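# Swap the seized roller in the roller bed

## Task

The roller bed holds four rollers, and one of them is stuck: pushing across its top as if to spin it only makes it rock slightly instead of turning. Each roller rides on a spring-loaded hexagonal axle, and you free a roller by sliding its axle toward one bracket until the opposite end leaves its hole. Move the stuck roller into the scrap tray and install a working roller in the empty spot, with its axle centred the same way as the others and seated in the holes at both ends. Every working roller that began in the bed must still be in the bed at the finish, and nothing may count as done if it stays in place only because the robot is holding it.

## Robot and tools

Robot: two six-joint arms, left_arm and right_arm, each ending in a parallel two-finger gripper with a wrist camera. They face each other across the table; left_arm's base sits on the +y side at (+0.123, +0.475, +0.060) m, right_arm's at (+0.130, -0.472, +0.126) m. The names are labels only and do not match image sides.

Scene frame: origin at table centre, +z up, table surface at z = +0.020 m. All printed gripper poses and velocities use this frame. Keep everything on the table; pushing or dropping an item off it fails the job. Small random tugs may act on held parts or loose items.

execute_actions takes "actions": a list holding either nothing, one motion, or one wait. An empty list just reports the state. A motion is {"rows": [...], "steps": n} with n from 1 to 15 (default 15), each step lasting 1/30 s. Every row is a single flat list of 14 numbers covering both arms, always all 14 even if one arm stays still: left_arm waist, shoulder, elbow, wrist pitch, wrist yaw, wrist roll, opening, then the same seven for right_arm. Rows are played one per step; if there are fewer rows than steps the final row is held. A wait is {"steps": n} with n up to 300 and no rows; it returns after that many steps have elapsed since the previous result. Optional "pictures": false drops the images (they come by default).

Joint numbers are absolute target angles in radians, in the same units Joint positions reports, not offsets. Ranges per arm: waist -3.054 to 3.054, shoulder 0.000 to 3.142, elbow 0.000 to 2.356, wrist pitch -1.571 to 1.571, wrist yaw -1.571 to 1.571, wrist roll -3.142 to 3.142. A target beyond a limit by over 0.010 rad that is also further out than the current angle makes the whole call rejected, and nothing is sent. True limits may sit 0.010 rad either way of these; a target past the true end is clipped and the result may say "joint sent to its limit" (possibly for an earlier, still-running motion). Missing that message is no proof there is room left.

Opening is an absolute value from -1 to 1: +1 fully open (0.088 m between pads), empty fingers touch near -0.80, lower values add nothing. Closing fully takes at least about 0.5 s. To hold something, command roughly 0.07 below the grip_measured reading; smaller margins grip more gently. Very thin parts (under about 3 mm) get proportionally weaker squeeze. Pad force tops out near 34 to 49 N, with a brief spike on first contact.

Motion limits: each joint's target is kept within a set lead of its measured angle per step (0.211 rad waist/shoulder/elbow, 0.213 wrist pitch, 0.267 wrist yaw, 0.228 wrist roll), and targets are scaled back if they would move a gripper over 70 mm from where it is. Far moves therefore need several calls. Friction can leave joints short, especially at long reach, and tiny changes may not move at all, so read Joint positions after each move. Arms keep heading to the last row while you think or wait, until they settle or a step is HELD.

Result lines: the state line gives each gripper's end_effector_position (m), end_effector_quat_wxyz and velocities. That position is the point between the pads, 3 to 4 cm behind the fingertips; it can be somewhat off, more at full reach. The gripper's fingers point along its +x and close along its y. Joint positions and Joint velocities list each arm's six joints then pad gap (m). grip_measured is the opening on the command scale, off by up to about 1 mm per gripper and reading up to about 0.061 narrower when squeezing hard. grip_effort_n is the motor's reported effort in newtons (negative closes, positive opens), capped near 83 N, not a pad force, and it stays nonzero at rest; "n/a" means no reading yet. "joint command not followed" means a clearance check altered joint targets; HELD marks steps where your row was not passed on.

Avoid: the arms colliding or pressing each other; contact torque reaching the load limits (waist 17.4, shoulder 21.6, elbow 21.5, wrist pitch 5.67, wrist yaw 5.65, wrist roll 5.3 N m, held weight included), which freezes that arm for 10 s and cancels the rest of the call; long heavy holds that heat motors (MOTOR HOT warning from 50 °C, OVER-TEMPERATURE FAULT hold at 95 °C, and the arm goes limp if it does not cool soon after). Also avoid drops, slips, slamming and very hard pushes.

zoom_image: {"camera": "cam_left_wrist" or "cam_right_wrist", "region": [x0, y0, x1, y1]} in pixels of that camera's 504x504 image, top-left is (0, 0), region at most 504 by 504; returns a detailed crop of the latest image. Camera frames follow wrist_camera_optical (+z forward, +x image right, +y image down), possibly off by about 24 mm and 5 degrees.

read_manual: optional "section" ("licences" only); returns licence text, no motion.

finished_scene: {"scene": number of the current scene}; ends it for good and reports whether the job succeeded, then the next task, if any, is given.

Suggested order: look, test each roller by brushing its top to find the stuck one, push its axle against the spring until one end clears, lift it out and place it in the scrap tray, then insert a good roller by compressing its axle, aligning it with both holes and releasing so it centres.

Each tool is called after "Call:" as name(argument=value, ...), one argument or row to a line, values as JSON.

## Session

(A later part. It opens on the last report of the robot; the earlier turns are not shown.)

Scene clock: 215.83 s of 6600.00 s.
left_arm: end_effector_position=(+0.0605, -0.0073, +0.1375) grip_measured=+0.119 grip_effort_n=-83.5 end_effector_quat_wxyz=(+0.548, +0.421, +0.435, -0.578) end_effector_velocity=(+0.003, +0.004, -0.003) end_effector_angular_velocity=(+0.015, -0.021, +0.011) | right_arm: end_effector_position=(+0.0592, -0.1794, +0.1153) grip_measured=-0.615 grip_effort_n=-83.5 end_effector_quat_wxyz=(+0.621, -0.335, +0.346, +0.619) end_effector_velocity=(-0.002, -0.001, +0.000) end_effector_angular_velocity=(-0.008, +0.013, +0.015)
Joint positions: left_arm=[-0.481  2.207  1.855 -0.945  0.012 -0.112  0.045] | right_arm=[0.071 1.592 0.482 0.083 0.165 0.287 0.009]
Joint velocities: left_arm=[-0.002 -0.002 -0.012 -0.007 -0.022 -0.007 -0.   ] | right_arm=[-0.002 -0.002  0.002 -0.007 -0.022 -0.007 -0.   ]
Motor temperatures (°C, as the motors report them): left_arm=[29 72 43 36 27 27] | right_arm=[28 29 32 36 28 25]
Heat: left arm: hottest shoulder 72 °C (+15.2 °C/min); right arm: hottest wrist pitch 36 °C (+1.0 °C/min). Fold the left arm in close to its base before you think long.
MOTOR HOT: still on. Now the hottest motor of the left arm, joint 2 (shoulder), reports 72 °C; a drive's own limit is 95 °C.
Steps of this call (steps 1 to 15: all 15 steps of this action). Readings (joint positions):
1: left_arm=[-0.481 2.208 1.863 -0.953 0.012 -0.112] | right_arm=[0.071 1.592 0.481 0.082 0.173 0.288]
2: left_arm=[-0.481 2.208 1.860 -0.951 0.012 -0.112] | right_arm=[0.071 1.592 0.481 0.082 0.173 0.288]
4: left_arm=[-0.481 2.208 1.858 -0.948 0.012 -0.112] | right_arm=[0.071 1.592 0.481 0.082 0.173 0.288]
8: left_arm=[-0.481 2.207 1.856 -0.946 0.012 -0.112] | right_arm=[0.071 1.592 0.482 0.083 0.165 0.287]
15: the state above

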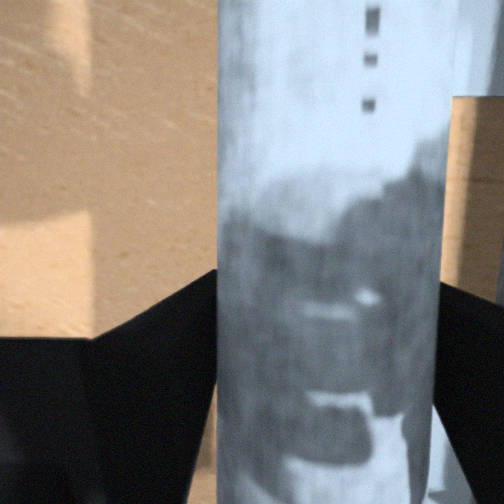

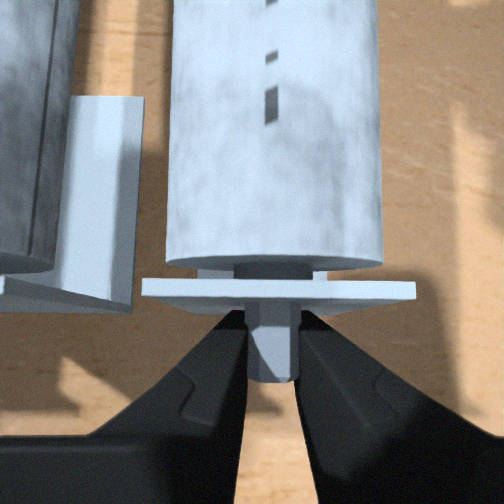

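Call:
execute_actions(
  actions=[
    {"rows":[[-0.478,2.2,1.855,-0.94,0.01,-0.11,0.5,0.067,1.598,0.495,0.085,0.17,0.285,-0.7]],"steps":8},
  ],
  pictures=false,
)

Call:
execute_actions(
  actions=[
    {"rows":[[-0.5,1.8,1.6,-0.9,0,-0.13,0.5,0.067,1.598,0.495,0.085,0.17,0.285,-0.7]],"steps":12},
  ],
  pictures=false,
)

Call:
execute_actions(
  actions=[
    {"rows":[[-0.617,1.325,0.91,-0.6,-0.14,-0.221,0.5,0.067,1.598,0.495,0.085,0.17,0.285,-0.7]],"steps":15},
  ],
  pictures=false,
)

Call:
execute_actions(
  actions=[
    {"steps":8},
  ],
)

Scene clock: 221.93 s of 6600.00 s.
left_arm: end_effector_position=(+0.0605, -0.0092, +0.1400) grip_measured=+0.452 grip_effort_n=16.5 end_effector_quat_wxyz=(+0.550, +0.417, +0.432, -0.581) end_effector_velocity=(-0.002, +0.005, -0.001) end_effector_angular_velocity=(+0.023, +0.006, +0.003) | right_arm: end_effector_position=(+0.0592, -0.1794, +0.1153) grip_measured=-0.615 grip_effort_n=-83.5 end_effector_quat_wxyz=(+0.621, -0.335, +0.346, +0.619) end_effector_velocity=(-0.004, -0.004, -0.003) end_effector_angular_velocity=(-0.021, +0.030, +0.010)
Joint positions: left_arm=[-0.48   2.202  1.854 -0.936  0.012 -0.112  0.061] | right_arm=[0.071 1.592 0.482 0.083 0.165 0.287 0.009]
Joint velocities: left_arm=[-0.002 -0.002 -0.002 -0.022  0.007 -0.007  0.019] | right_arm=[-0.002  0.002 -0.002 -0.007 -0.037  0.007 -0.   ]
Motor temperatures (°C, as the motors report them): left_arm=[29 72 42 37 27 27] | right_arm=[28 29 32 36 28 25]
Heat: left arm: hottest shoulder 72 °C (+15.1 °C/min); right arm: hottest wrist pitch 36 °C (+1.0 °C/min). Fold the left arm in close to its base before you think long.
MOTOR HOT: still on. Now the hottest motor of the left arm, joint 2 (shoulder), reports 72 °C; a drive's own limit is 95 °C.
Steps of this call (steps 1 to 15: the robot went on to your last target; steps 16 to 90: nothing new was sent; then 2.83 s passed at rest; steps 91 to 98: all 8 steps of this action). Readings (joint positions):
91: left_arm=[-0.481 2.207 1.854 -0.945 0.012 -0.112] | right_arm=[0.071 1.592 0.482 0.083 0.165 0.287]
92: left_arm=[-0.481 2.207 1.854 -0.934 0.012 -0.112] | right_arm=[0.071 1.592 0.482 0.083 0.165 0.287]
94: left_arm=[-0.480 2.206 1.854 -0.931 0.012 -0.112] | right_arm=[0.071 1.592 0.482 0.083 0.165 0.287]
98: the state above

Scene clock: 222.33 s of 6600.00 s.
left_arm: end_effector_position=(+0.0601, +0.0431, +0.2469) grip_measured=+0.496 grip_effort_n=16.5 end_effector_quat_wxyz=(+0.585, +0.348, +0.374, -0.630) end_effector_velocity=(+0.007, +0.031, +0.140) end_effector_angular_velocity=(-0.326, +0.052, +0.025) | right_arm: end_effector_position=(+0.0592, -0.1794, +0.1153) grip_measured=-0.615 grip_effort_n=-83.5 end_effector_quat_wxyz=(+0.621, -0.335, +0.346, +0.619) end_effector_velocity=(-0.004, -0.000, +0.000) end_effector_angular_velocity=(+0.001, +0.016, +0.020)
Joint positions: left_arm=[-0.499  1.799  1.63  -0.898  0.003 -0.126  0.063] | right_arm=[0.071 1.592 0.482 0.083 0.165 0.287 0.009]
Joint velocities: left_arm=[ 0.002 -0.344 -0.007 -0.007 -0.007 -0.022  0.   ] | right_arm=[ 0.002 -0.002 -0.002  0.007 -0.022 -0.007 -0.   ]
Motor temperatures (°C, as the motors report them): left_arm=[29 72 42 37 27 27] | right_arm=[28 29 32 36 28 25]
Heat: left arm: hottest shoulder 72 °C (+15.0 °C/min); right arm: hottest wrist pitch 36 °C (+1.0 °C/min). Fold the left arm in close to its base before you think long.
MOTOR HOT: still on. Now the hottest motor of the left arm, joint 2 (shoulder), reports 72 °C; a drive's own limit is 95 °C.
Steps of this call (steps 1 to 12: all 12 steps of this action). Readings (joint positions):
1: left_arm=[-0.481 2.188 1.836 -0.923 0.011 -0.112] | right_arm=[0.071 1.592 0.482 0.083 0.165 0.287]
2: left_arm=[-0.482 2.155 1.786 -0.911 0.008 -0.114] | right_arm=[0.071 1.592 0.482 0.083 0.165 0.287]
4: left_arm=[-0.488 2.072 1.694 -0.924 0.006 -0.120] | right_arm=[0.071 1.592 0.482 0.083 0.165 0.287]
8: left_arm=[-0.498 1.906 1.631 -0.906 0.005 -0.125] | right_arm=[0.071 1.592 0.482 0.083 0.165 0.287]
12: the state above

Scene clock: 222.83 s of 6600.00 s.
left_arm: end_effector_position=(+0.0570, +0.1469, +0.2171) grip_measured=+0.498 grip_effort_n=16.5 end_effector_quat_wxyz=(+0.626, +0.315, +0.324, -0.636) end_effector_velocity=(+0.048, +0.188, -0.384) end_effector_angular_velocity=(+1.076, -0.267, +0.011) | right_arm: end_effector_position=(+0.0592, -0.1794, +0.1153) grip_measured=-0.615 grip_effort_n=-83.5 end_effector_quat_wxyz=(+0.621, -0.335, +0.346, +0.619) end_effector_velocity=(+0.000, -0.001, -0.001) end_effector_angular_velocity=(+0.000, +0.003, +0.008)
Joint positions: left_arm=[-0.615  1.331  0.987 -0.607 -0.135 -0.216  0.063] | right_arm=[0.071 1.592 0.482 0.083 0.165 0.287 0.009]
Joint velocities: left_arm=[-0.002  0.11  -0.891 -0.11   0.007 -0.022 -0.   ] | right_arm=[-0.002 -0.002 -0.007  0.007 -0.007 -0.007 -0.   ]
Motor temperatures (°C, as the motors report them): left_arm=[29 72 42 37 27 27] | right_arm=[28 29 32 36 28 25]
Heat: left arm: hottest shoulder 72 °C (+15.1 °C/min); right arm: hottest wrist pitch 36 °C (+1.0 °C/min). Fold the left arm in close to its base before you think long.
MOTOR HOT: still on. Now the hottest motor of the left arm, joint 2 (shoulder), reports 72 °C; a drive's own limit is 95 °C.
Steps of this call (steps 1 to 15: all 15 steps of this action). Readings (joint positions):
1: left_arm=[-0.504 1.775 1.610 -0.868 -0.015 -0.138] | right_arm=[0.071 1.592 0.482 0.083 0.165 0.287]
2: left_arm=[-0.521 1.737 1.557 -0.807 -0.057 -0.161] | right_arm=[0.071 1.592 0.482 0.083 0.165 0.287]
4: left_arm=[-0.568 1.654 1.453 -0.725 -0.090 -0.187] | right_arm=[0.071 1.592 0.482 0.083 0.165 0.287]
8: left_arm=[-0.615 1.460 1.270 -0.634 -0.120 -0.208] | right_arm=[0.071 1.592 0.482 0.083 0.165 0.287]
15: the state above

Scene clock: 223.10 s of 6600.00 s.
left_arm: end_effector_position=(+0.0603, +0.1583, +0.1952) grip_measured=+0.498 grip_effort_n=16.5 end_effector_quat_wxyz=(+0.620, +0.336, +0.337, -0.624) end_effector_velocity=(+0.000, +0.008, -0.006) end_effector_angular_velocity=(+0.009, +0.016, +0.012) | right_arm: end_effector_position=(+0.0592, -0.1794, +0.1153) grip_measured=-0.615 grip_effort_n=-83.5 end_effector_quat_wxyz=(+0.621, -0.335, +0.346, +0.619) end_effector_velocity=(+0.000, -0.002, -0.001) end_effector_angular_velocity=(-0.009, -0.000, +0.008)
Joint positions: left_arm=[-0.615  1.332  0.926 -0.601 -0.137 -0.217  0.063] | right_arm=[0.071 1.592 0.482 0.083 0.165 0.287 0.009]
Joint velocities: left_arm=[-0.002 -0.022 -0.037  0.007  0.007 -0.022  0.   ] | right_arm=[-0.002 -0.002 -0.002 -0.007 -0.007 -0.007 -0.   ]
Motor temperatures (°C, as the motors report them): left_arm=[29 72 42 37 27 27] | right_arm=[28 29 32 36 28 25]
Heat: left arm: hottest shoulder 72 °C (+15.1 °C/min); right arm: hottest wrist pitch 36 °C (+1.0 °C/min). Fold the left arm in close to its base before you think long.
MOTOR HOT: still on. Now the hottest motor of the left arm, joint 2 (shoulder), reports 72 °C; a drive's own limit is 95 °C.
Steps of this call (steps 1 to 8: the robot went on to your last target). Readings (joint positions):
1: left_arm=[-0.615 1.334 0.962 -0.608 -0.135 -0.217] | right_arm=[0.071 1.592 0.482 0.083 0.165 0.287]
2: left_arm=[-0.615 1.334 0.944 -0.609 -0.136 -0.217] | right_arm=[0.071 1.592 0.482 0.083 0.165 0.287]
4: left_arm=[-0.615 1.334 0.930 -0.605 -0.137 -0.217] | right_arm=[0.071 1.592 0.482 0.083 0.165 0.287]
8: the state above

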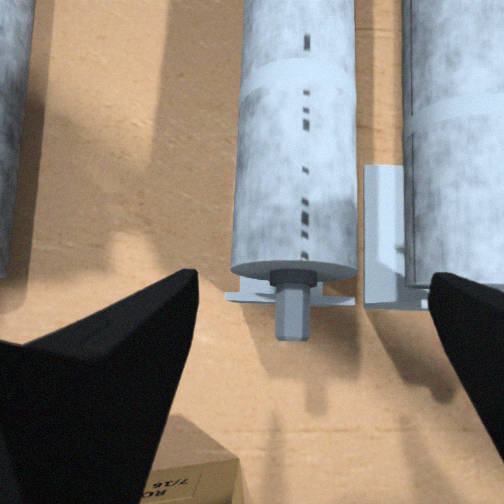

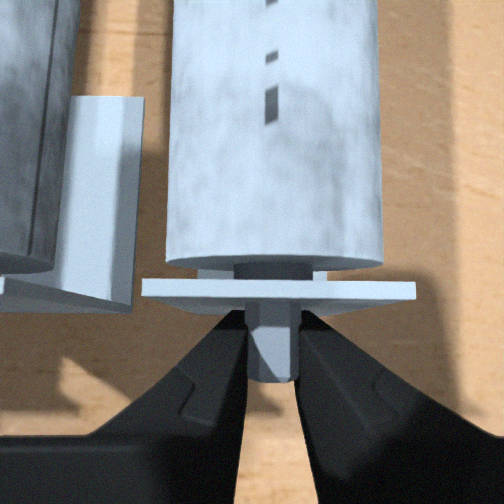

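Call:
execute_actions(
  actions=[
    {"rows":[[-0.56,1.55,1.3,-0.9,-0.05,-0.165,0.5,0.067,1.598,0.495,0.085,0.17,0.285,-0.7]],"steps":10},
  ],
  pictures=false,
)

Call:
execute_actions(
  actions=[
    {"rows":[[-0.518,1.842,1.6,-1.149,0,-0.162,0.5,0.067,1.598,0.495,0.085,0.17,0.285,-0.7]],"steps":13},
  ],
  pictures=false,
)

Call:
execute_actions(
  actions=[
    {"rows":[[-0.518,1.878,1.374,-0.909,0,-0.162,0.5,0.067,1.598,0.495,0.085,0.17,0.285,-0.7]],"steps":15},
  ],
)

Call:
execute_actions(
  actions=[
    {"rows":[[-0.518,1.87,1.385,-0.909,0,-0.162,0.03,0.067,1.598,0.495,0.085,0.17,0.285,-0.7]],"steps":10},
  ],
)

Call:
execute_actions(
  actions=[
    {"rows":[[-0.518,1.86,1.385,-0.909,0,-0.162,0.03,0.08,1.57,0.46,0.08,0.17,0.29,-0.7],[-0.518,1.86,1.385,-0.909,0,-0.162,0.03,0.09,1.55,0.44,0.08,0.175,0.3,-0.7],[-0.518,1.86,1.385,-0.909,0,-0.162,0.03,0.1,1.53,0.42,0.075,0.18,0.305,-0.7],[-0.518,1.86,1.385,-0.909,0,-0.162,0.03,0.11,1.51,0.395,0.07,0.183,0.31,-0.7],[-0.518,1.86,1.385,-0.909,0,-0.162,0.03,0.12,1.488,0.37,0.07,0.185,0.32,-0.7]],"steps":15},
  ],
)

Scene clock: 235.23 s of 6600.00 s.
left_arm: end_effector_position=(+0.0587, +0.1285, +0.2233) grip_measured=+0.498 grip_effort_n=16.5 end_effector_quat_wxyz=(+0.584, +0.380, +0.380, -0.609) end_effector_velocity=(-0.015, -0.049, +0.130) end_effector_angular_velocity=(-0.244, +0.083, -0.020) | right_arm: end_effector_position=(+0.0592, -0.1794, +0.1153) grip_measured=-0.615 grip_effort_n=-83.5 end_effector_quat_wxyz=(+0.621, -0.335, +0.346, +0.619) end_effector_velocity=(+0.002, -0.001, -0.001) end_effector_angular_velocity=(-0.005, -0.012, -0.000)
Joint positions: left_arm=[-0.564  1.529  1.266 -0.875 -0.058 -0.171  0.063] | right_arm=[0.071 1.592 0.482 0.083 0.165 0.287 0.009]
Joint velocities: left_arm=[ 0.002 -0.007  0.418 -0.168  0.037  0.007  0.   ] | right_arm=[-0.002 -0.002 -0.002 -0.007  0.007 -0.007 -0.   ]
Motor temperatures (°C, as the motors report them): left_arm=[29 65 40 36 27 27] | right_arm=[28 29 33 35 28 25]
Heat: left arm: hottest shoulder 65 °C (+6.0 °C/min); right arm: hottest wrist pitch 35 °C (+0.0 °C/min). Fold the left arm in close to its base before you think long.
MOTOR HOT: still on. Now the hottest motor of the left arm, joint 2 (shoulder), reports 65 °C; a drive's own limit is 95 °C.
Steps of this call (steps 1 to 30: the robot went on to your last target; steps 31 to 90: nothing new was sent; then 8.80 s passed at rest; steps 91 to 100: all 10 steps of this action). Readings (joint positions):
91: left_arm=[-0.612 1.345 0.937 -0.625 -0.129 -0.214] | right_arm=[0.071 1.592 0.482 0.083 0.165 0.287]
92: left_arm=[-0.602 1.382 0.984 -0.693 -0.108 -0.203] | right_arm=[0.071 1.592 0.482 0.083 0.165 0.287]
94: left_arm=[-0.582 1.465 1.084 -0.771 -0.084 -0.187] | right_arm=[0.071 1.592 0.482 0.083 0.165 0.287]
98: left_arm=[-0.566 1.529 1.227 -0.858 -0.062 -0.174] | right_arm=[0.071 1.592 0.482 0.083 0.165 0.287]
100: the state above

Scene clock: 235.67 s of 6600.00 s.
left_arm: end_effector_position=(+0.0611, +0.1010, +0.2033) grip_measured=+0.498 grip_effort_n=16.5 end_effector_quat_wxyz=(+0.537, +0.445, +0.458, -0.551) end_effector_velocity=(-0.003, -0.014, +0.039) end_effector_angular_velocity=(-0.073, +0.021, +0.008) | right_arm: end_effector_position=(+0.0592, -0.1794, +0.1153) grip_measured=-0.615 grip_effort_n=-83.5 end_effector_quat_wxyz=(+0.621, -0.335, +0.346, +0.619) end_effector_velocity=(+0.002, +0.001, +0.001) end_effector_angular_velocity=(+0.009, +0.000, -0.012)
Joint positions: left_arm=[-0.521  1.826  1.581 -1.14  -0.004 -0.166  0.063] | right_arm=[0.071 1.592 0.482 0.083 0.165 0.287 0.009]
Joint velocities: left_arm=[ 0.002 -0.007  0.134 -0.066  0.007 -0.007 -0.   ] | right_arm=[-0.002 -0.002 -0.002  0.007  0.007  0.007 -0.   ]
Motor temperatures (°C, as the motors report them): left_arm=[29 64 40 36 27 27] | right_arm=[28 29 33 35 28 25]
Heat: left arm: hottest shoulder 64 °C (+4.1 °C/min); right arm: hottest wrist pitch 35 °C (+0.0 °C/min). Fold the left arm in close to its base before you think long.
MOTOR HOT: still on. Now the hottest motor of the left arm, joint 2 (shoulder), reports 64 °C; a drive's own limit is 95 °C.
Steps of this call (steps 1 to 13: all 13 steps of this action). Readings (joint positions):
1: left_arm=[-0.562 1.545 1.296 -0.909 -0.049 -0.170] | right_arm=[0.071 1.592 0.482 0.083 0.165 0.287]
2: left_arm=[-0.553 1.582 1.350 -0.974 -0.034 -0.169] | right_arm=[0.071 1.592 0.482 0.083 0.165 0.287]
4: left_arm=[-0.536 1.672 1.452 -1.042 -0.021 -0.167] | right_arm=[0.071 1.592 0.482 0.083 0.165 0.287]
8: left_arm=[-0.522 1.799 1.551 -1.116 -0.009 -0.166] | right_arm=[0.071 1.592 0.482 0.083 0.165 0.287]
13: the state above

Scene clock: 236.17 s of 6600.00 s.
left_arm: end_effector_position=(+0.0612, +0.1004, +0.1367) grip_measured=+0.498 grip_effort_n=16.5 end_effector_quat_wxyz=(+0.533, +0.452, +0.463, -0.545) end_effector_velocity=(-0.000, +0.007, -0.008) end_effector_angular_velocity=(+0.021, -0.007, +0.016) | right_arm: end_effector_position=(+0.0592, -0.1794, +0.1153) grip_measured=-0.615 grip_effort_n=-83.5 end_effector_quat_wxyz=(+0.621, -0.335, +0.346, +0.619) end_effector_velocity=(+0.002, -0.002, -0.001) end_effector_angular_velocity=(-0.009, -0.008, +0.015)
Joint positions: left_arm=[-0.52   1.878  1.385 -0.913 -0.003 -0.165  0.063] | right_arm=[0.071 1.592 0.482 0.083 0.165 0.287 0.009]
Joint velocities: left_arm=[-0.007 -0.002 -0.032  0.007 -0.007 -0.022 -0.   ] | right_arm=[-0.007 -0.002 -0.002 -0.007 -0.007 -0.022 -0.   ]
Motor temperatures (°C, as the motors report them): left_arm=[29 64 40 36 27 27] | right_arm=[28 29 33 35 28 25]
Heat: left arm: hottest shoulder 64 °C (+4.0 °C/min); right arm: hottest wrist pitch 35 °C (+0.0 °C/min). Fold the left arm in close to its base before you think long.
MOTOR HOT: still on. Now the hottest motor of the left arm, joint 2 (shoulder), reports 64 °C; a drive's own limit is 95 °C.
Steps of this call (steps 1 to 15: all 15 steps of this action). Readings (joint positions):
1: left_arm=[-0.521 1.826 1.565 -1.112 -0.004 -0.165] | right_arm=[0.071 1.592 0.482 0.083 0.165 0.287]
2: left_arm=[-0.521 1.821 1.528 -1.050 -0.004 -0.165] | right_arm=[0.071 1.592 0.482 0.083 0.165 0.287]
4: left_arm=[-0.521 1.832 1.466 -0.988 -0.004 -0.165] | right_arm=[0.071 1.592 0.482 0.083 0.165 0.287]
8: left_arm=[-0.520 1.877 1.395 -0.937 -0.003 -0.165] | right_arm=[0.071 1.592 0.482 0.083 0.165 0.287]
15: the state above

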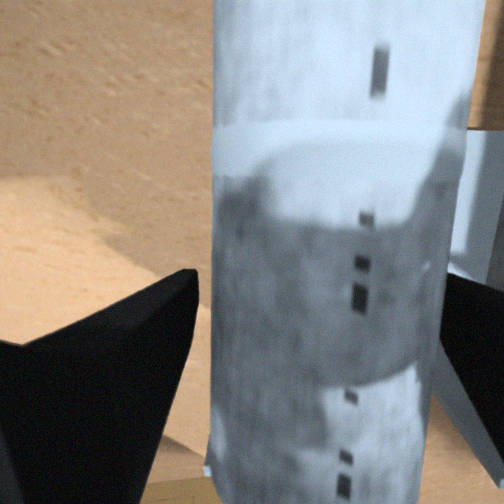

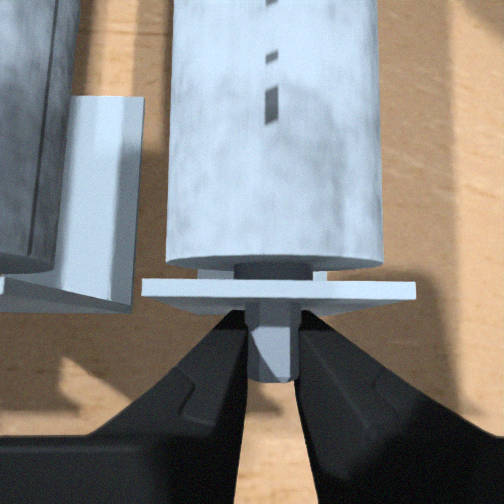

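Scene clock: 236.50 s of 6600.00 s.
left_arm: end_effector_position=(+0.0617, +0.0999, +0.1368) grip_measured=+0.109 grip_effort_n=-83.5 end_effector_quat_wxyz=(+0.533, +0.451, +0.462, -0.546) end_effector_velocity=(+0.000, -0.001, +0.000) end_effector_angular_velocity=(-0.008, -0.005, +0.006) | right_arm: end_effector_position=(+0.0592, -0.1794, +0.1153) grip_measured=-0.615 grip_effort_n=-83.5 end_effector_quat_wxyz=(+0.621, -0.335, +0.346, +0.619) end_effector_velocity=(+0.000, -0.002, -0.002) end_effector_angular_velocity=(-0.004, +0.001, +0.008)
Joint positions: left_arm=[-0.519  1.877  1.385 -0.911 -0.003 -0.162  0.044] | right_arm=[0.071 1.592 0.482 0.083 0.165 0.287 0.009]
Joint velocities: left_arm=[-0.002 -0.002 -0.002  0.007 -0.007 -0.007 -0.   ] | right_arm=[-0.002  0.002 -0.007  0.007 -0.007 -0.007 -0.   ]
Motor temperatures (°C, as the motors report them): left_arm=[29 64 40 35 27 27] | right_arm=[28 29 33 35 28 25]
Heat: left arm: hottest shoulder 64 °C (+4.0 °C/min); right arm: hottest wrist pitch 35 °C (+0.0 °C/min). Fold the left arm in close to its base before you think long.
MOTOR HOT: still on. Now the hottest motor of the left arm, joint 2 (shoulder), reports 64 °C; a drive's own limit is 95 °C.
Steps of this call (steps 1 to 10: all 10 steps of this action). Readings (joint positions):
1: left_arm=[-0.520 1.878 1.385 -0.913 -0.003 -0.165] | right_arm=[0.071 1.592 0.482 0.083 0.165 0.287]
2: left_arm=[-0.520 1.878 1.385 -0.912 -0.003 -0.165] | right_arm=[0.071 1.592 0.482 0.083 0.165 0.287]
4: left_arm=[-0.520 1.878 1.385 -0.911 -0.003 -0.165] | right_arm=[0.071 1.592 0.482 0.083 0.165 0.287]
8: left_arm=[-0.519 1.877 1.385 -0.911 -0.003 -0.162] | right_arm=[0.071 1.592 0.482 0.083 0.165 0.287]
10: the state above

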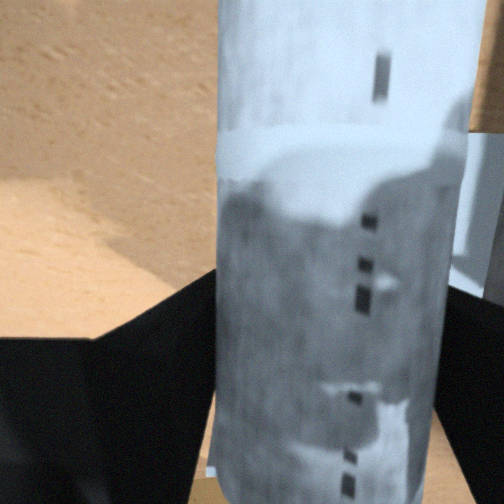

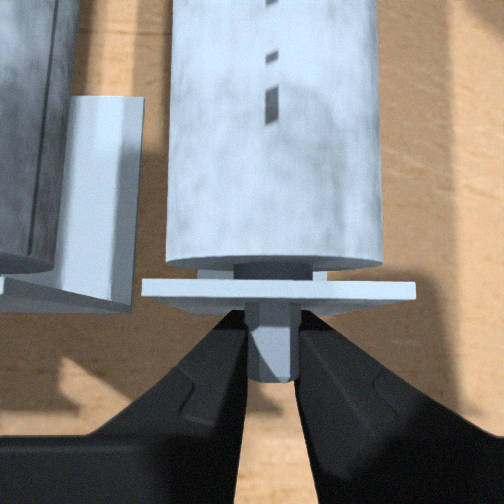

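Scene clock: 237.00 s of 6600.00 s.
left_arm: end_effector_position=(+0.0615, +0.0992, +0.1375) grip_measured=+0.109 grip_effort_n=-83.5 end_effector_quat_wxyz=(+0.534, +0.450, +0.461, -0.548) end_effector_velocity=(+0.002, -0.001, +0.000) end_effector_angular_velocity=(-0.008, -0.005, +0.011) | right_arm: end_effector_position=(+0.0593, -0.2020, +0.1140) grip_measured=-0.615 grip_effort_n=-83.5 end_effector_quat_wxyz=(+0.621, -0.335, +0.345, +0.619) end_effector_velocity=(+0.000, -0.002, +0.000) end_effector_angular_velocity=(+0.005, +0.004, +0.008)
Joint positions: left_arm=[-0.519  1.875  1.383 -0.906 -0.002 -0.162  0.044] | right_arm=[0.106 1.515 0.398 0.087 0.184 0.316 0.009]
Joint velocities: left_arm=[ 0.002 -0.002 -0.002  0.007 -0.007 -0.007 -0.   ] | right_arm=[-0.002 -0.012 -0.012  0.007 -0.007 -0.007  0.   ]
Motor temperatures (°C, as the motors report them): left_arm=[29 64 40 35 27 27] | right_arm=[28 29 33 35 28 25]
Heat: left arm: hottest shoulder 64 °C (+4.0 °C/min); right arm: hottest wrist pitch 35 °C (+0.0 °C/min). Fold the left arm in close to its base before you think long.
MOTOR HOT: still on. Now the hottest motor of the left arm, joint 2 (shoulder), reports 64 °C; a drive's own limit is 95 °C.
Steps of this call (steps 1 to 15: all 15 steps of this action). Readings (joint positions):
1: left_arm=[-0.519 1.876 1.385 -0.911 -0.003 -0.162] | right_arm=[0.072 1.592 0.482 0.083 0.165 0.287]
2: left_arm=[-0.519 1.876 1.385 -0.911 -0.003 -0.162] | right_arm=[0.072 1.589 0.479 0.083 0.167 0.287]
4: left_arm=[-0.519 1.875 1.385 -0.910 -0.003 -0.162] | right_arm=[0.079 1.575 0.464 0.090 0.174 0.293]
8: left_arm=[-0.519 1.875 1.385 -0.910 -0.002 -0.162] | right_arm=[0.101 1.529 0.412 0.086 0.181 0.310]
15: the state above

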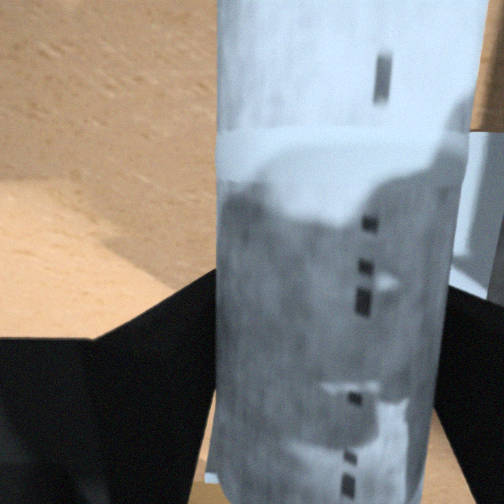

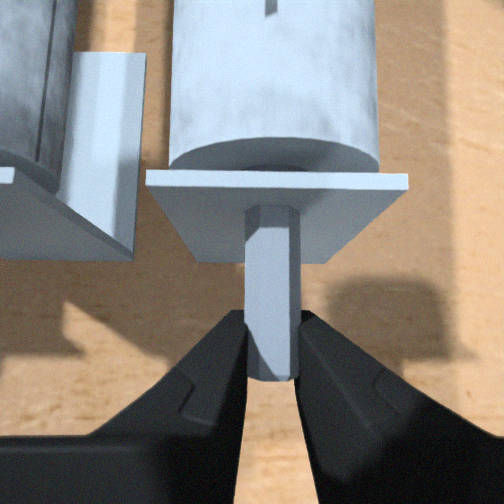

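Shift +x ~2mm and lower partway.

Call:
execute_actions(
  actions=[
    {"rows":[[-0.512,1.85,1.36,-0.875,0,-0.15,0.03,0.12,1.485,0.37,0.07,0.185,0.32,-0.7],[-0.511,1.84,1.335,-0.845,0,-0.15,0.03,0.12,1.485,0.37,0.07,0.185,0.32,-0.7],[-0.511,1.83,1.31,-0.81,0,-0.15,0.03,0.12,1.485,0.37,0.07,0.185,0.32,-0.7],[-0.511,1.825,1.29,-0.78,0,-0.15,0.03,0.12,1.48,0.37,0.07,0.185,0.32,-0.7]],"steps":15},
  ],
  pictures=false,
)

Call:
execute_actions(
  actions=[
    {"rows":[[-0.511,1.825,1.29,-0.78,0,-0.15,0.03,0.11,1.5,0.39,0.07,0.185,0.32,0]],"steps":12},
  ],
)

Scene clock: 242.53 s of 6600.00 s.
left_arm: end_effector_position=(+0.0630, +0.0991, +0.1228) grip_measured=+0.109 grip_effort_n=-83.5 end_effector_quat_wxyz=(+0.541, +0.437, +0.449, -0.561) end_effector_velocity=(+0.000, +0.001, -0.003) end_effector_angular_velocity=(-0.008, -0.004, +0.006) | right_arm: end_effector_position=(+0.0589, -0.2025, +0.1160) grip_measured=-0.615 grip_effort_n=-83.5 end_effector_quat_wxyz=(+0.621, -0.331, +0.343, +0.621) end_effector_velocity=(-0.003, -0.004, -0.001) end_effector_angular_velocity=(-0.013, +0.003, +0.032)
Joint positions: left_arm=[-0.515  1.856  1.29  -0.785 -0.002 -0.152  0.044] | right_arm=[0.108 1.503 0.393 0.087 0.184 0.318 0.009]
Joint velocities: left_arm=[-0.002 -0.007 -0.022  0.022 -0.007 -0.007 -0.   ] | right_arm=[ 0.002 -0.007 -0.007 -0.007 -0.022 -0.022 -0.   ]
Motor temperatures (°C, as the motors report them): left_arm=[29 64 39 35 27 27] | right_arm=[28 30 32 34 28 25]
Heat: left arm: hottest shoulder 64 °C (+2.0 °C/min); right arm: hottest wrist pitch 34 °C (-1.0 °C/min). Fold the left arm in close to its base before you think long.
MOTOR HOT: still on. Now the hottest motor of the left arm, joint 2 (shoulder), reports 64 °C; a drive's own limit is 95 °C.
Steps of this call (steps 1 to 15: the robot went on to your last target; steps 16 to 90: nothing new was sent; then 2.03 s passed at rest; steps 91 to 105: all 15 steps of this action). Readings (joint positions):
91: left_arm=[-0.519 1.875 1.381 -0.904 -0.002 -0.162] | right_arm=[0.107 1.515 0.398 0.088 0.184 0.317]
92: left_arm=[-0.518 1.874 1.373 -0.895 -0.002 -0.161] | right_arm=[0.107 1.514 0.397 0.088 0.184 0.317]
94: left_arm=[-0.517 1.868 1.344 -0.856 -0.002 -0.157] | right_arm=[0.107 1.510 0.396 0.088 0.184 0.317]
98: left_arm=[-0.515 1.863 1.303 -0.801 -0.002 -0.153] | right_arm=[0.108 1.504 0.393 0.087 0.184 0.318]
105: the state above

Scene clock: 242.93 s of 6600.00 s.
left_arm: end_effector_position=(+0.0629, +0.0991, +0.1230) grip_measured=+0.109 grip_effort_n=-83.5 end_effector_quat_wxyz=(+0.541, +0.436, +0.448, -0.562) end_effector_velocity=(+0.000, -0.001, +0.001) end_effector_angular_velocity=(-0.008, -0.004, +0.006) | right_arm: end_effector_position=(+0.0600, -0.2060, +0.1143) grip_measured=-0.023 grip_effort_n=17.9 end_effector_quat_wxyz=(+0.620, -0.338, +0.346, +0.618) end_effector_velocity=(-0.002, -0.001, +0.000) end_effector_angular_velocity=(-0.004, +0.001, +0.012)
Joint positions: left_arm=[-0.515  1.855  1.289 -0.784 -0.002 -0.152  0.044] | right_arm=[0.109 1.499 0.392 0.069 0.184 0.318 0.038]
Joint velocities: left_arm=[-0.002 -0.002 -0.002  0.007 -0.007 -0.007  0.   ] | right_arm=[ 0.002 -0.002  0.002 -0.007 -0.007 -0.007  0.009]
Motor temperatures (°C, as the motors report them): left_arm=[29 64 39 35 27 27] | right_arm=[28 30 32 34 28 25]
Heat: left arm: hottest shoulder 64 °C (+2.0 °C/min); right arm: hottest wrist pitch 34 °C (-1.0 °C/min). Fold the left arm in close to its base before you think long.
MOTOR HOT: still on. Now the hottest motor of the left arm, joint 2 (shoulder), reports 64 °C; a drive's own limit is 95 °C.
Steps of this call (steps 1 to 12: all 12 steps of this action). Readings (joint positions):
1: left_arm=[-0.515 1.856 1.290 -0.784 -0.002 -0.152] | right_arm=[0.108 1.503 0.393 0.087 0.184 0.318]
2: left_arm=[-0.515 1.856 1.289 -0.784 -0.002 -0.152] | right_arm=[0.109 1.502 0.393 0.077 0.184 0.318]
4: left_arm=[-0.515 1.855 1.289 -0.784 -0.002 -0.152] | right_arm=[0.109 1.499 0.392 0.069 0.184 0.318]
8: left_arm=[-0.515 1.855 1.289 -0.784 -0.002 -0.152] | right_arm=[0.109 1.499 0.392 0.069 0.184 0.318]
12: the state above

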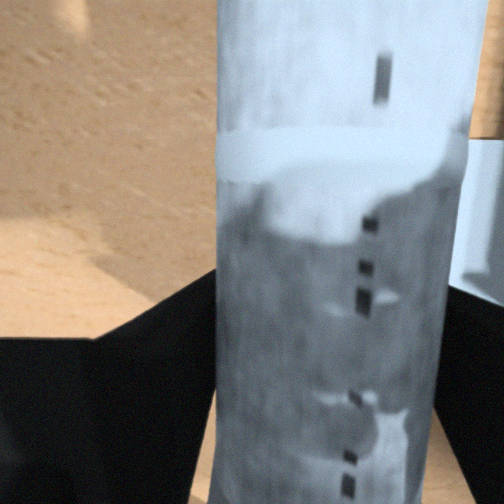

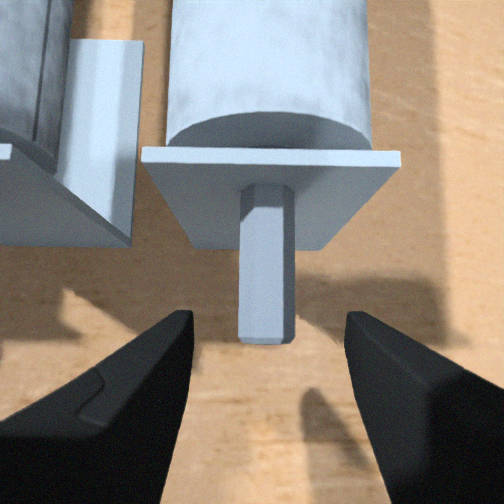

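Call:
execute_actions(
  actions=[
    {"rows":[[-0.511,1.835,1.268,-0.755,0,-0.15,0.03,0.11,1.2,0.15,0.1,0.185,0.2,0.7]],"steps":12},
  ],
)

Call:
execute_actions(
  actions=[
    {"rows":[[-0.511,1.835,1.255,-0.74,0,-0.15,0.03,0.05,0.95,0.08,0.25,0,0.1,0.7]],"steps":12},
  ],
)

Scene clock: 245.53 s of 6600.00 s.
left_arm: end_effector_position=(+0.0630, +0.0994, +0.1200) grip_measured=+0.109 grip_effort_n=-83.5 end_effector_quat_wxyz=(+0.543, +0.434, +0.447, -0.564) end_effector_velocity=(+0.001, +0.005, -0.001) end_effector_angular_velocity=(+0.021, -0.006, +0.021) | right_arm: end_effector_position=(+0.0763, -0.2494, +0.1186) grip_measured=+0.677 grip_effort_n=17.9 end_effector_quat_wxyz=(+0.610, -0.338, +0.294, +0.654) end_effector_velocity=(+0.005, -0.009, +0.003) end_effector_angular_velocity=(+0.028, -0.018, +0.023)
Joint positions: left_arm=[-0.515  1.852  1.271 -0.761 -0.002 -0.152  0.044] | right_arm=[0.109 1.215 0.166 0.097 0.184 0.206 0.072]
Joint velocities: left_arm=[-0.002 -0.002 -0.002 -0.022 -0.007 -0.022 -0.001] | right_arm=[-0.002 -0.095 -0.046 -0.022  0.007 -0.037  0.009]
Motor temperatures (°C, as the motors report them): left_arm=[29 64 39 34 27 27] | right_arm=[28 30 32 34 28 25]
Heat: left arm: hottest shoulder 64 °C (+2.0 °C/min); right arm: hottest wrist pitch 34 °C (-1.0 °C/min). Fold the left arm in close to its base before you think long.
MOTOR HOT: still on. Now the hottest motor of the left arm, joint 2 (shoulder), reports 64 °C; a drive's own limit is 95 °C.
Steps of this call (steps 1 to 15: the robot went on to your last target; steps 16 to 66: nothing new was sent; steps 67 to 78: all 12 steps of this action). Readings (joint positions):
67: left_arm=[-0.515 1.855 1.287 -0.782 -0.002 -0.152] | right_arm=[0.109 1.481 0.374 0.079 0.184 0.304]
68: left_arm=[-0.515 1.854 1.282 -0.776 -0.002 -0.152] | right_arm=[0.109 1.436 0.334 0.092 0.184 0.276]
70: left_arm=[-0.515 1.852 1.277 -0.769 -0.002 -0.152] | right_arm=[0.109 1.331 0.248 0.089 0.184 0.242]
74: left_arm=[-0.515 1.852 1.272 -0.762 -0.002 -0.152] | right_arm=[0.109 1.243 0.176 0.091 0.184 0.214]
78: the state above

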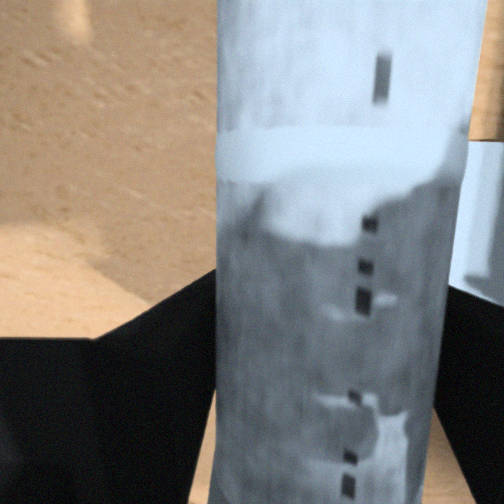

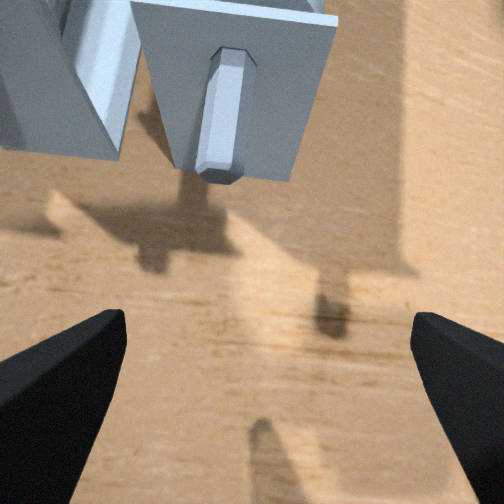

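Scene clock: 245.93 s of 6600.00 s.
left_arm: end_effector_position=(+0.0630, +0.0997, +0.1179) grip_measured=+0.110 grip_effort_n=-83.5 end_effector_quat_wxyz=(+0.543, +0.432, +0.446, -0.565) end_effector_velocity=(-0.002, +0.002, -0.000) end_effector_angular_velocity=(+0.008, +0.004, -0.011) | right_arm: end_effector_position=(+0.0565, -0.2336, +0.1691) grip_measured=+0.696 grip_effort_n=17.9 end_effector_quat_wxyz=(+0.578, -0.220, +0.222, +0.754) end_effector_velocity=(-0.003, -0.008, -0.002) end_effector_angular_velocity=(+0.018, +0.015, +0.058)
Joint positions: left_arm=[-0.514  1.85   1.258 -0.745 -0.    -0.151  0.044] | right_arm=[0.056 0.962 0.092 0.242 0.008 0.105 0.073]
Joint velocities: left_arm=[-0.002 -0.002 -0.002 -0.007  0.007  0.007 -0.   ] | right_arm=[-0.017 -0.056 -0.042  0.007 -0.066 -0.037  0.   ]
Motor temperatures (°C, as the motors report them): left_arm=[29 64 39 34 27 27] | right_arm=[28 30 32 34 28 25]
Heat: left arm: hottest shoulder 64 °C (+2.0 °C/min); right arm: hottest wrist pitch 34 °C (-1.0 °C/min). Fold the left arm in close to its base before you think long.
MOTOR HOT: still on. Now the hottest motor of the left arm, joint 2 (shoulder), reports 64 °C; a drive's own limit is 95 °C.
Steps of this call (steps 1 to 12: all 12 steps of this action). Readings (joint positions):
1: left_arm=[-0.515 1.852 1.269 -0.760 -0.002 -0.152] | right_arm=[0.104 1.195 0.158 0.113 0.165 0.192]
2: left_arm=[-0.515 1.852 1.266 -0.755 -0.002 -0.152] | right_arm=[0.091 1.152 0.136 0.146 0.117 0.167]
4: left_arm=[-0.514 1.852 1.262 -0.750 -0.001 -0.151] | right_arm=[0.073 1.056 0.109 0.196 0.064 0.137]
8: left_arm=[-0.514 1.850 1.258 -0.745 -0.000 -0.151] | right_arm=[0.059 0.978 0.103 0.235 0.021 0.113]
12: the state above

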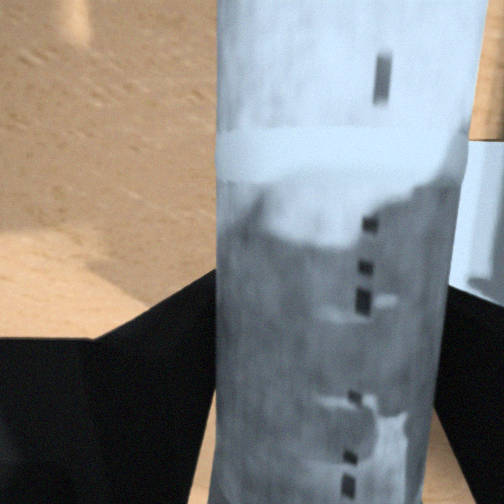

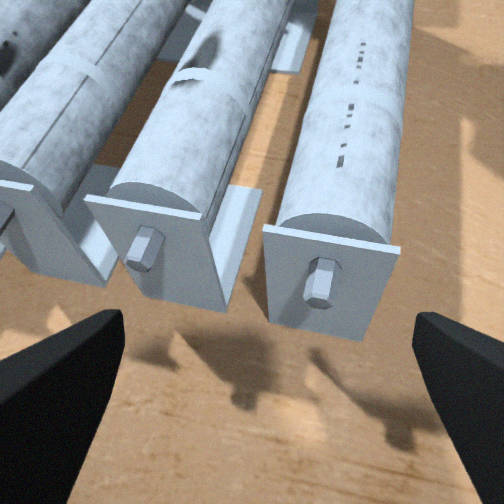

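Snapped in. Spin test.

Call:
execute_actions(
  actions=[
    {"rows":[[-0.514,1.85,1.258,-0.745,0,-0.15,0.3,0.05,0.95,0.08,0.25,0,0.1,0.7],[-0.514,1.85,1.258,-0.745,0,-0.15,0.3,0.05,0.95,0.08,0.25,0,0.1,0.7],[-0.514,1.85,1.258,-0.745,0,-0.15,0.3,0.05,0.95,0.08,0.25,0,0.1,0.7],[-0.48,1.85,1.258,-0.745,0,-0.15,0.3,0.05,0.95,0.08,0.25,0,0.1,0.7]],"steps":12},
  ],
  pictures=false,
)

Call:
execute_actions(
  actions=[
    {"rows":[[-0.48,1.77,1.4,-0.95,0,-0.15,0.3,0.05,0.95,0.08,0.25,0,0.1,0.7]],"steps":15},
  ],
)

Call:
execute_actions(
  actions=[
    {"rows":[[-0.617,1.25,0.91,-0.65,-0.14,-0.221,0.7,0.4,0.9,0.4,-0.1,0,0.1,0.7]],"steps":15},
  ],
)

Scene clock: 254.53 s of 6600.00 s.
left_arm: end_effector_position=(+0.0669, +0.0988, +0.1183) grip_measured=+0.290 grip_effort_n=13.3 end_effector_quat_wxyz=(+0.544, +0.425, +0.452, -0.565) end_effector_velocity=(+0.002, +0.002, -0.002) end_effector_angular_velocity=(+0.014, +0.010, +0.027) | right_arm: end_effector_position=(+0.0560, -0.2332, +0.1709) grip_measured=+0.697 grip_effort_n=17.9 end_effector_quat_wxyz=(+0.577, -0.216, +0.219, +0.757) end_effector_velocity=(+0.002, -0.002, -0.004) end_effector_angular_velocity=(-0.009, -0.013, -0.004)
Joint positions: left_arm=[-0.498  1.849  1.258 -0.743  0.014 -0.151  0.053] | right_arm=[0.054 0.955 0.091 0.247 0.003 0.102 0.073]
Joint velocities: left_arm=[ 0.007  0.002 -0.002 -0.007  0.007 -0.022  0.003] | right_arm=[-0.002 -0.002 -0.007 -0.007  0.007 -0.007  0.   ]
Motor temperatures (°C, as the motors report them): left_arm=[29 63 38 34 27 27] | right_arm=[28 29 32 35 28 25]
Heat: left arm: hottest shoulder 63 °C (-3.0 °C/min); right arm: hottest wrist pitch 35 °C (-1.0 °C/min). Fold the left arm in close to its base before you think long.
MOTOR HOT: still on. Now the hottest motor of the left arm, joint 2 (shoulder), reports 63 °C; a drive's own limit is 95 °C.
Steps of this call (steps 1 to 15: the robot went on to your last target; steps 16 to 90: nothing new was sent; then 5.20 s passed at rest; steps 91 to 102: all 12 steps of this action). Readings (joint positions):
91: left_arm=[-0.514 1.850 1.258 -0.744 -0.000 -0.151] | right_arm=[0.054 0.955 0.091 0.247 0.003 0.102]
92: left_arm=[-0.514 1.850 1.258 -0.744 -0.000 -0.151] | right_arm=[0.054 0.955 0.091 0.247 0.003 0.102]
94: left_arm=[-0.513 1.850 1.258 -0.744 -0.000 -0.151] | right_arm=[0.054 0.955 0.091 0.247 0.003 0.102]
98: left_arm=[-0.500 1.849 1.258 -0.743 0.013 -0.151] | right_arm=[0.054 0.955 0.091 0.247 0.003 0.102]
102: the state above

Scene clock: 255.03 s of 6600.00 s.
left_arm: end_effector_position=(+0.0759, +0.1015, +0.1790) grip_measured=+0.298 grip_effort_n=16.5 end_effector_quat_wxyz=(+0.556, +0.417, +0.448, -0.562) end_effector_velocity=(-0.002, +0.001, +0.003) end_effector_angular_velocity=(-0.003, -0.001, +0.016) | right_arm: end_effector_position=(+0.0560, -0.2332, +0.1709) grip_measured=+0.697 grip_effort_n=17.9 end_effector_quat_wxyz=(+0.577, -0.216, +0.219, +0.757) end_effector_velocity=(+0.002, -0.001, -0.003) end_effector_angular_velocity=(-0.002, -0.036, +0.013)
Joint positions: left_arm=[-0.48   1.765  1.397 -0.946  0.002 -0.151  0.054] | right_arm=[0.054 0.955 0.091 0.247 0.003 0.102 0.073]
Joint velocities: left_arm=[-0.007 -0.007  0.002 -0.007 -0.007 -0.022  0.   ] | right_arm=[-0.002  0.002 -0.002 -0.007  0.007 -0.037 -0.   ]
Motor temperatures (°C, as the motors report them): left_arm=[29 63 38 34 27 27] | right_arm=[28 29 32 35 28 25]
Heat: left arm: hottest shoulder 63 °C (-3.0 °C/min); right arm: hottest wrist pitch 35 °C (-1.0 °C/min). Fold the left arm in close to its base before you think long.
MOTOR HOT: still on. Now the hottest motor of the left arm, joint 2 (shoulder), reports 63 °C; a drive's own limit is 95 °C.
Steps of this call (steps 1 to 15: all 15 steps of this action). Readings (joint positions):
1: left_arm=[-0.498 1.845 1.272 -0.768 0.015 -0.151] | right_arm=[0.054 0.955 0.091 0.247 0.003 0.102]
2: left_arm=[-0.498 1.845 1.298 -0.822 0.017 -0.151] | right_arm=[0.054 0.955 0.091 0.247 0.003 0.102]
4: left_arm=[-0.497 1.824 1.338 -0.882 0.014 -0.151] | right_arm=[0.054 0.955 0.091 0.247 0.003 0.102]
8: left_arm=[-0.482 1.772 1.390 -0.925 0.002 -0.151] | right_arm=[0.054 0.955 0.091 0.247 0.003 0.102]
15: the state above

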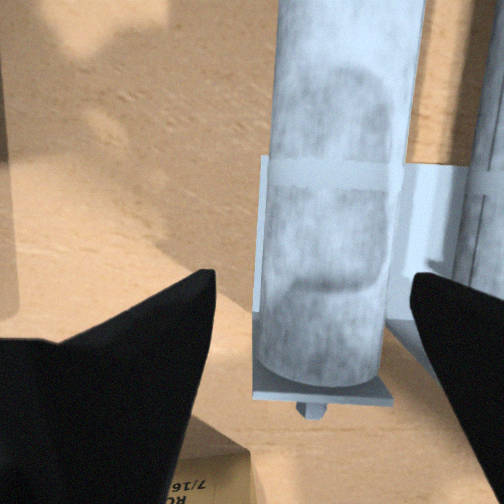

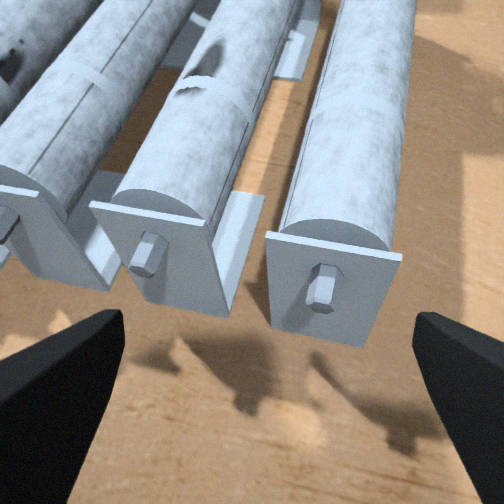

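Scene clock: 255.53 s of 6600.00 s.
left_arm: end_effector_position=(+0.0633, +0.1683, +0.2119) grip_measured=+0.693 grip_effort_n=16.5 end_effector_quat_wxyz=(+0.623, +0.328, +0.332, -0.628) end_effector_velocity=(+0.004, +0.032, -0.025) end_effector_angular_velocity=(+0.039, -0.012, -0.007) | right_arm: end_effector_position=(-0.0348, -0.2504, +0.2388) grip_measured=+0.697 grip_effort_n=17.4 end_effector_quat_wxyz=(+0.441, -0.250, +0.180, +0.843) end_effector_velocity=(-0.012, -0.014, -0.005) end_effector_angular_velocity=(-0.042, +0.003, +0.072)
Joint positions: left_arm=[-0.613  1.266  0.937 -0.655 -0.136 -0.217  0.073] | right_arm=[ 0.391  0.903  0.377 -0.093 -0.001  0.102  0.073]
Joint velocities: left_arm=[-0.017 -0.095 -0.144  0.007 -0.007 -0.007  0.002] | right_arm=[ 0.046 -0.002  0.002 -0.037 -0.037  0.007  0.   ]
Motor temperatures (°C, as the motors report them): left_arm=[29 63 38 34 27 27] | right_arm=[28 29 32 35 28 25]
Heat: left arm: hottest shoulder 63 °C (-4.0 °C/min); right arm: hottest wrist pitch 35 °C (-1.0 °C/min). Fold the left arm in close to its base before you think long.
MOTOR HOT: still on. Now the hottest motor of the left arm, joint 2 (shoulder), reports 63 °C; a drive's own limit is 95 °C.
Steps of this call (steps 1 to 15: all 15 steps of this action). Readings (joint positions):
1: left_arm=[-0.486 1.747 1.377 -0.913 -0.019 -0.160] | right_arm=[0.064 0.951 0.102 0.224 0.009 0.102]
2: left_arm=[-0.508 1.711 1.326 -0.851 -0.060 -0.175] | right_arm=[0.106 0.944 0.129 0.164 0.009 0.102]
4: left_arm=[-0.566 1.620 1.225 -0.771 -0.090 -0.194] | right_arm=[0.194 0.931 0.200 0.083 0.003 0.102]
8: left_arm=[-0.612 1.417 1.049 -0.685 -0.121 -0.210] | right_arm=[0.340 0.910 0.340 -0.034 -0.001 0.102]
15: the state above

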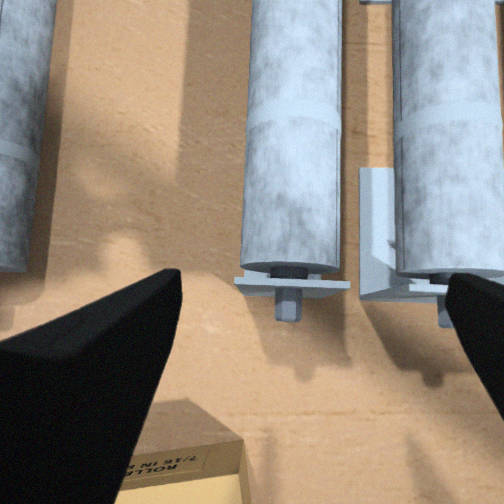

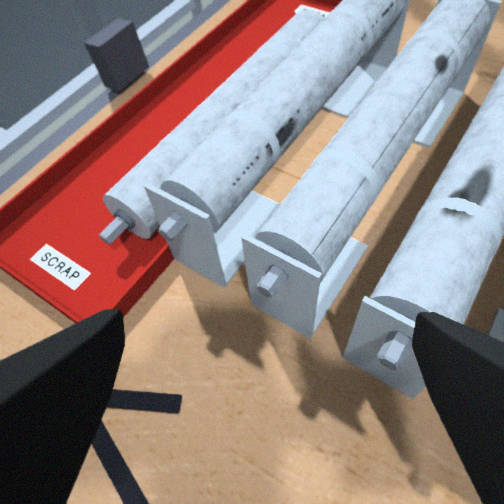

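Call:
zoom_image(
  camera="cam_left_wrist",
  region=[220,220,504,360],
)

Region (220, 220, 504, 360) of cam_left_wrist's 504x504 image, scaled by 1.775, with more detail than that image has; it fills the top 248 rows of this view, and the rest is white.

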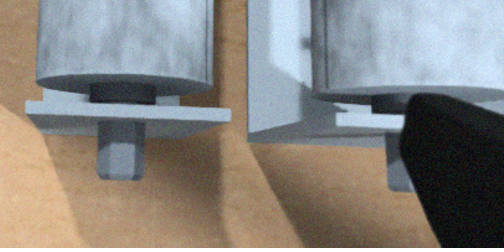

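Call:
finished_scene(
  scene=2,
)

The scene is finished: the task was done.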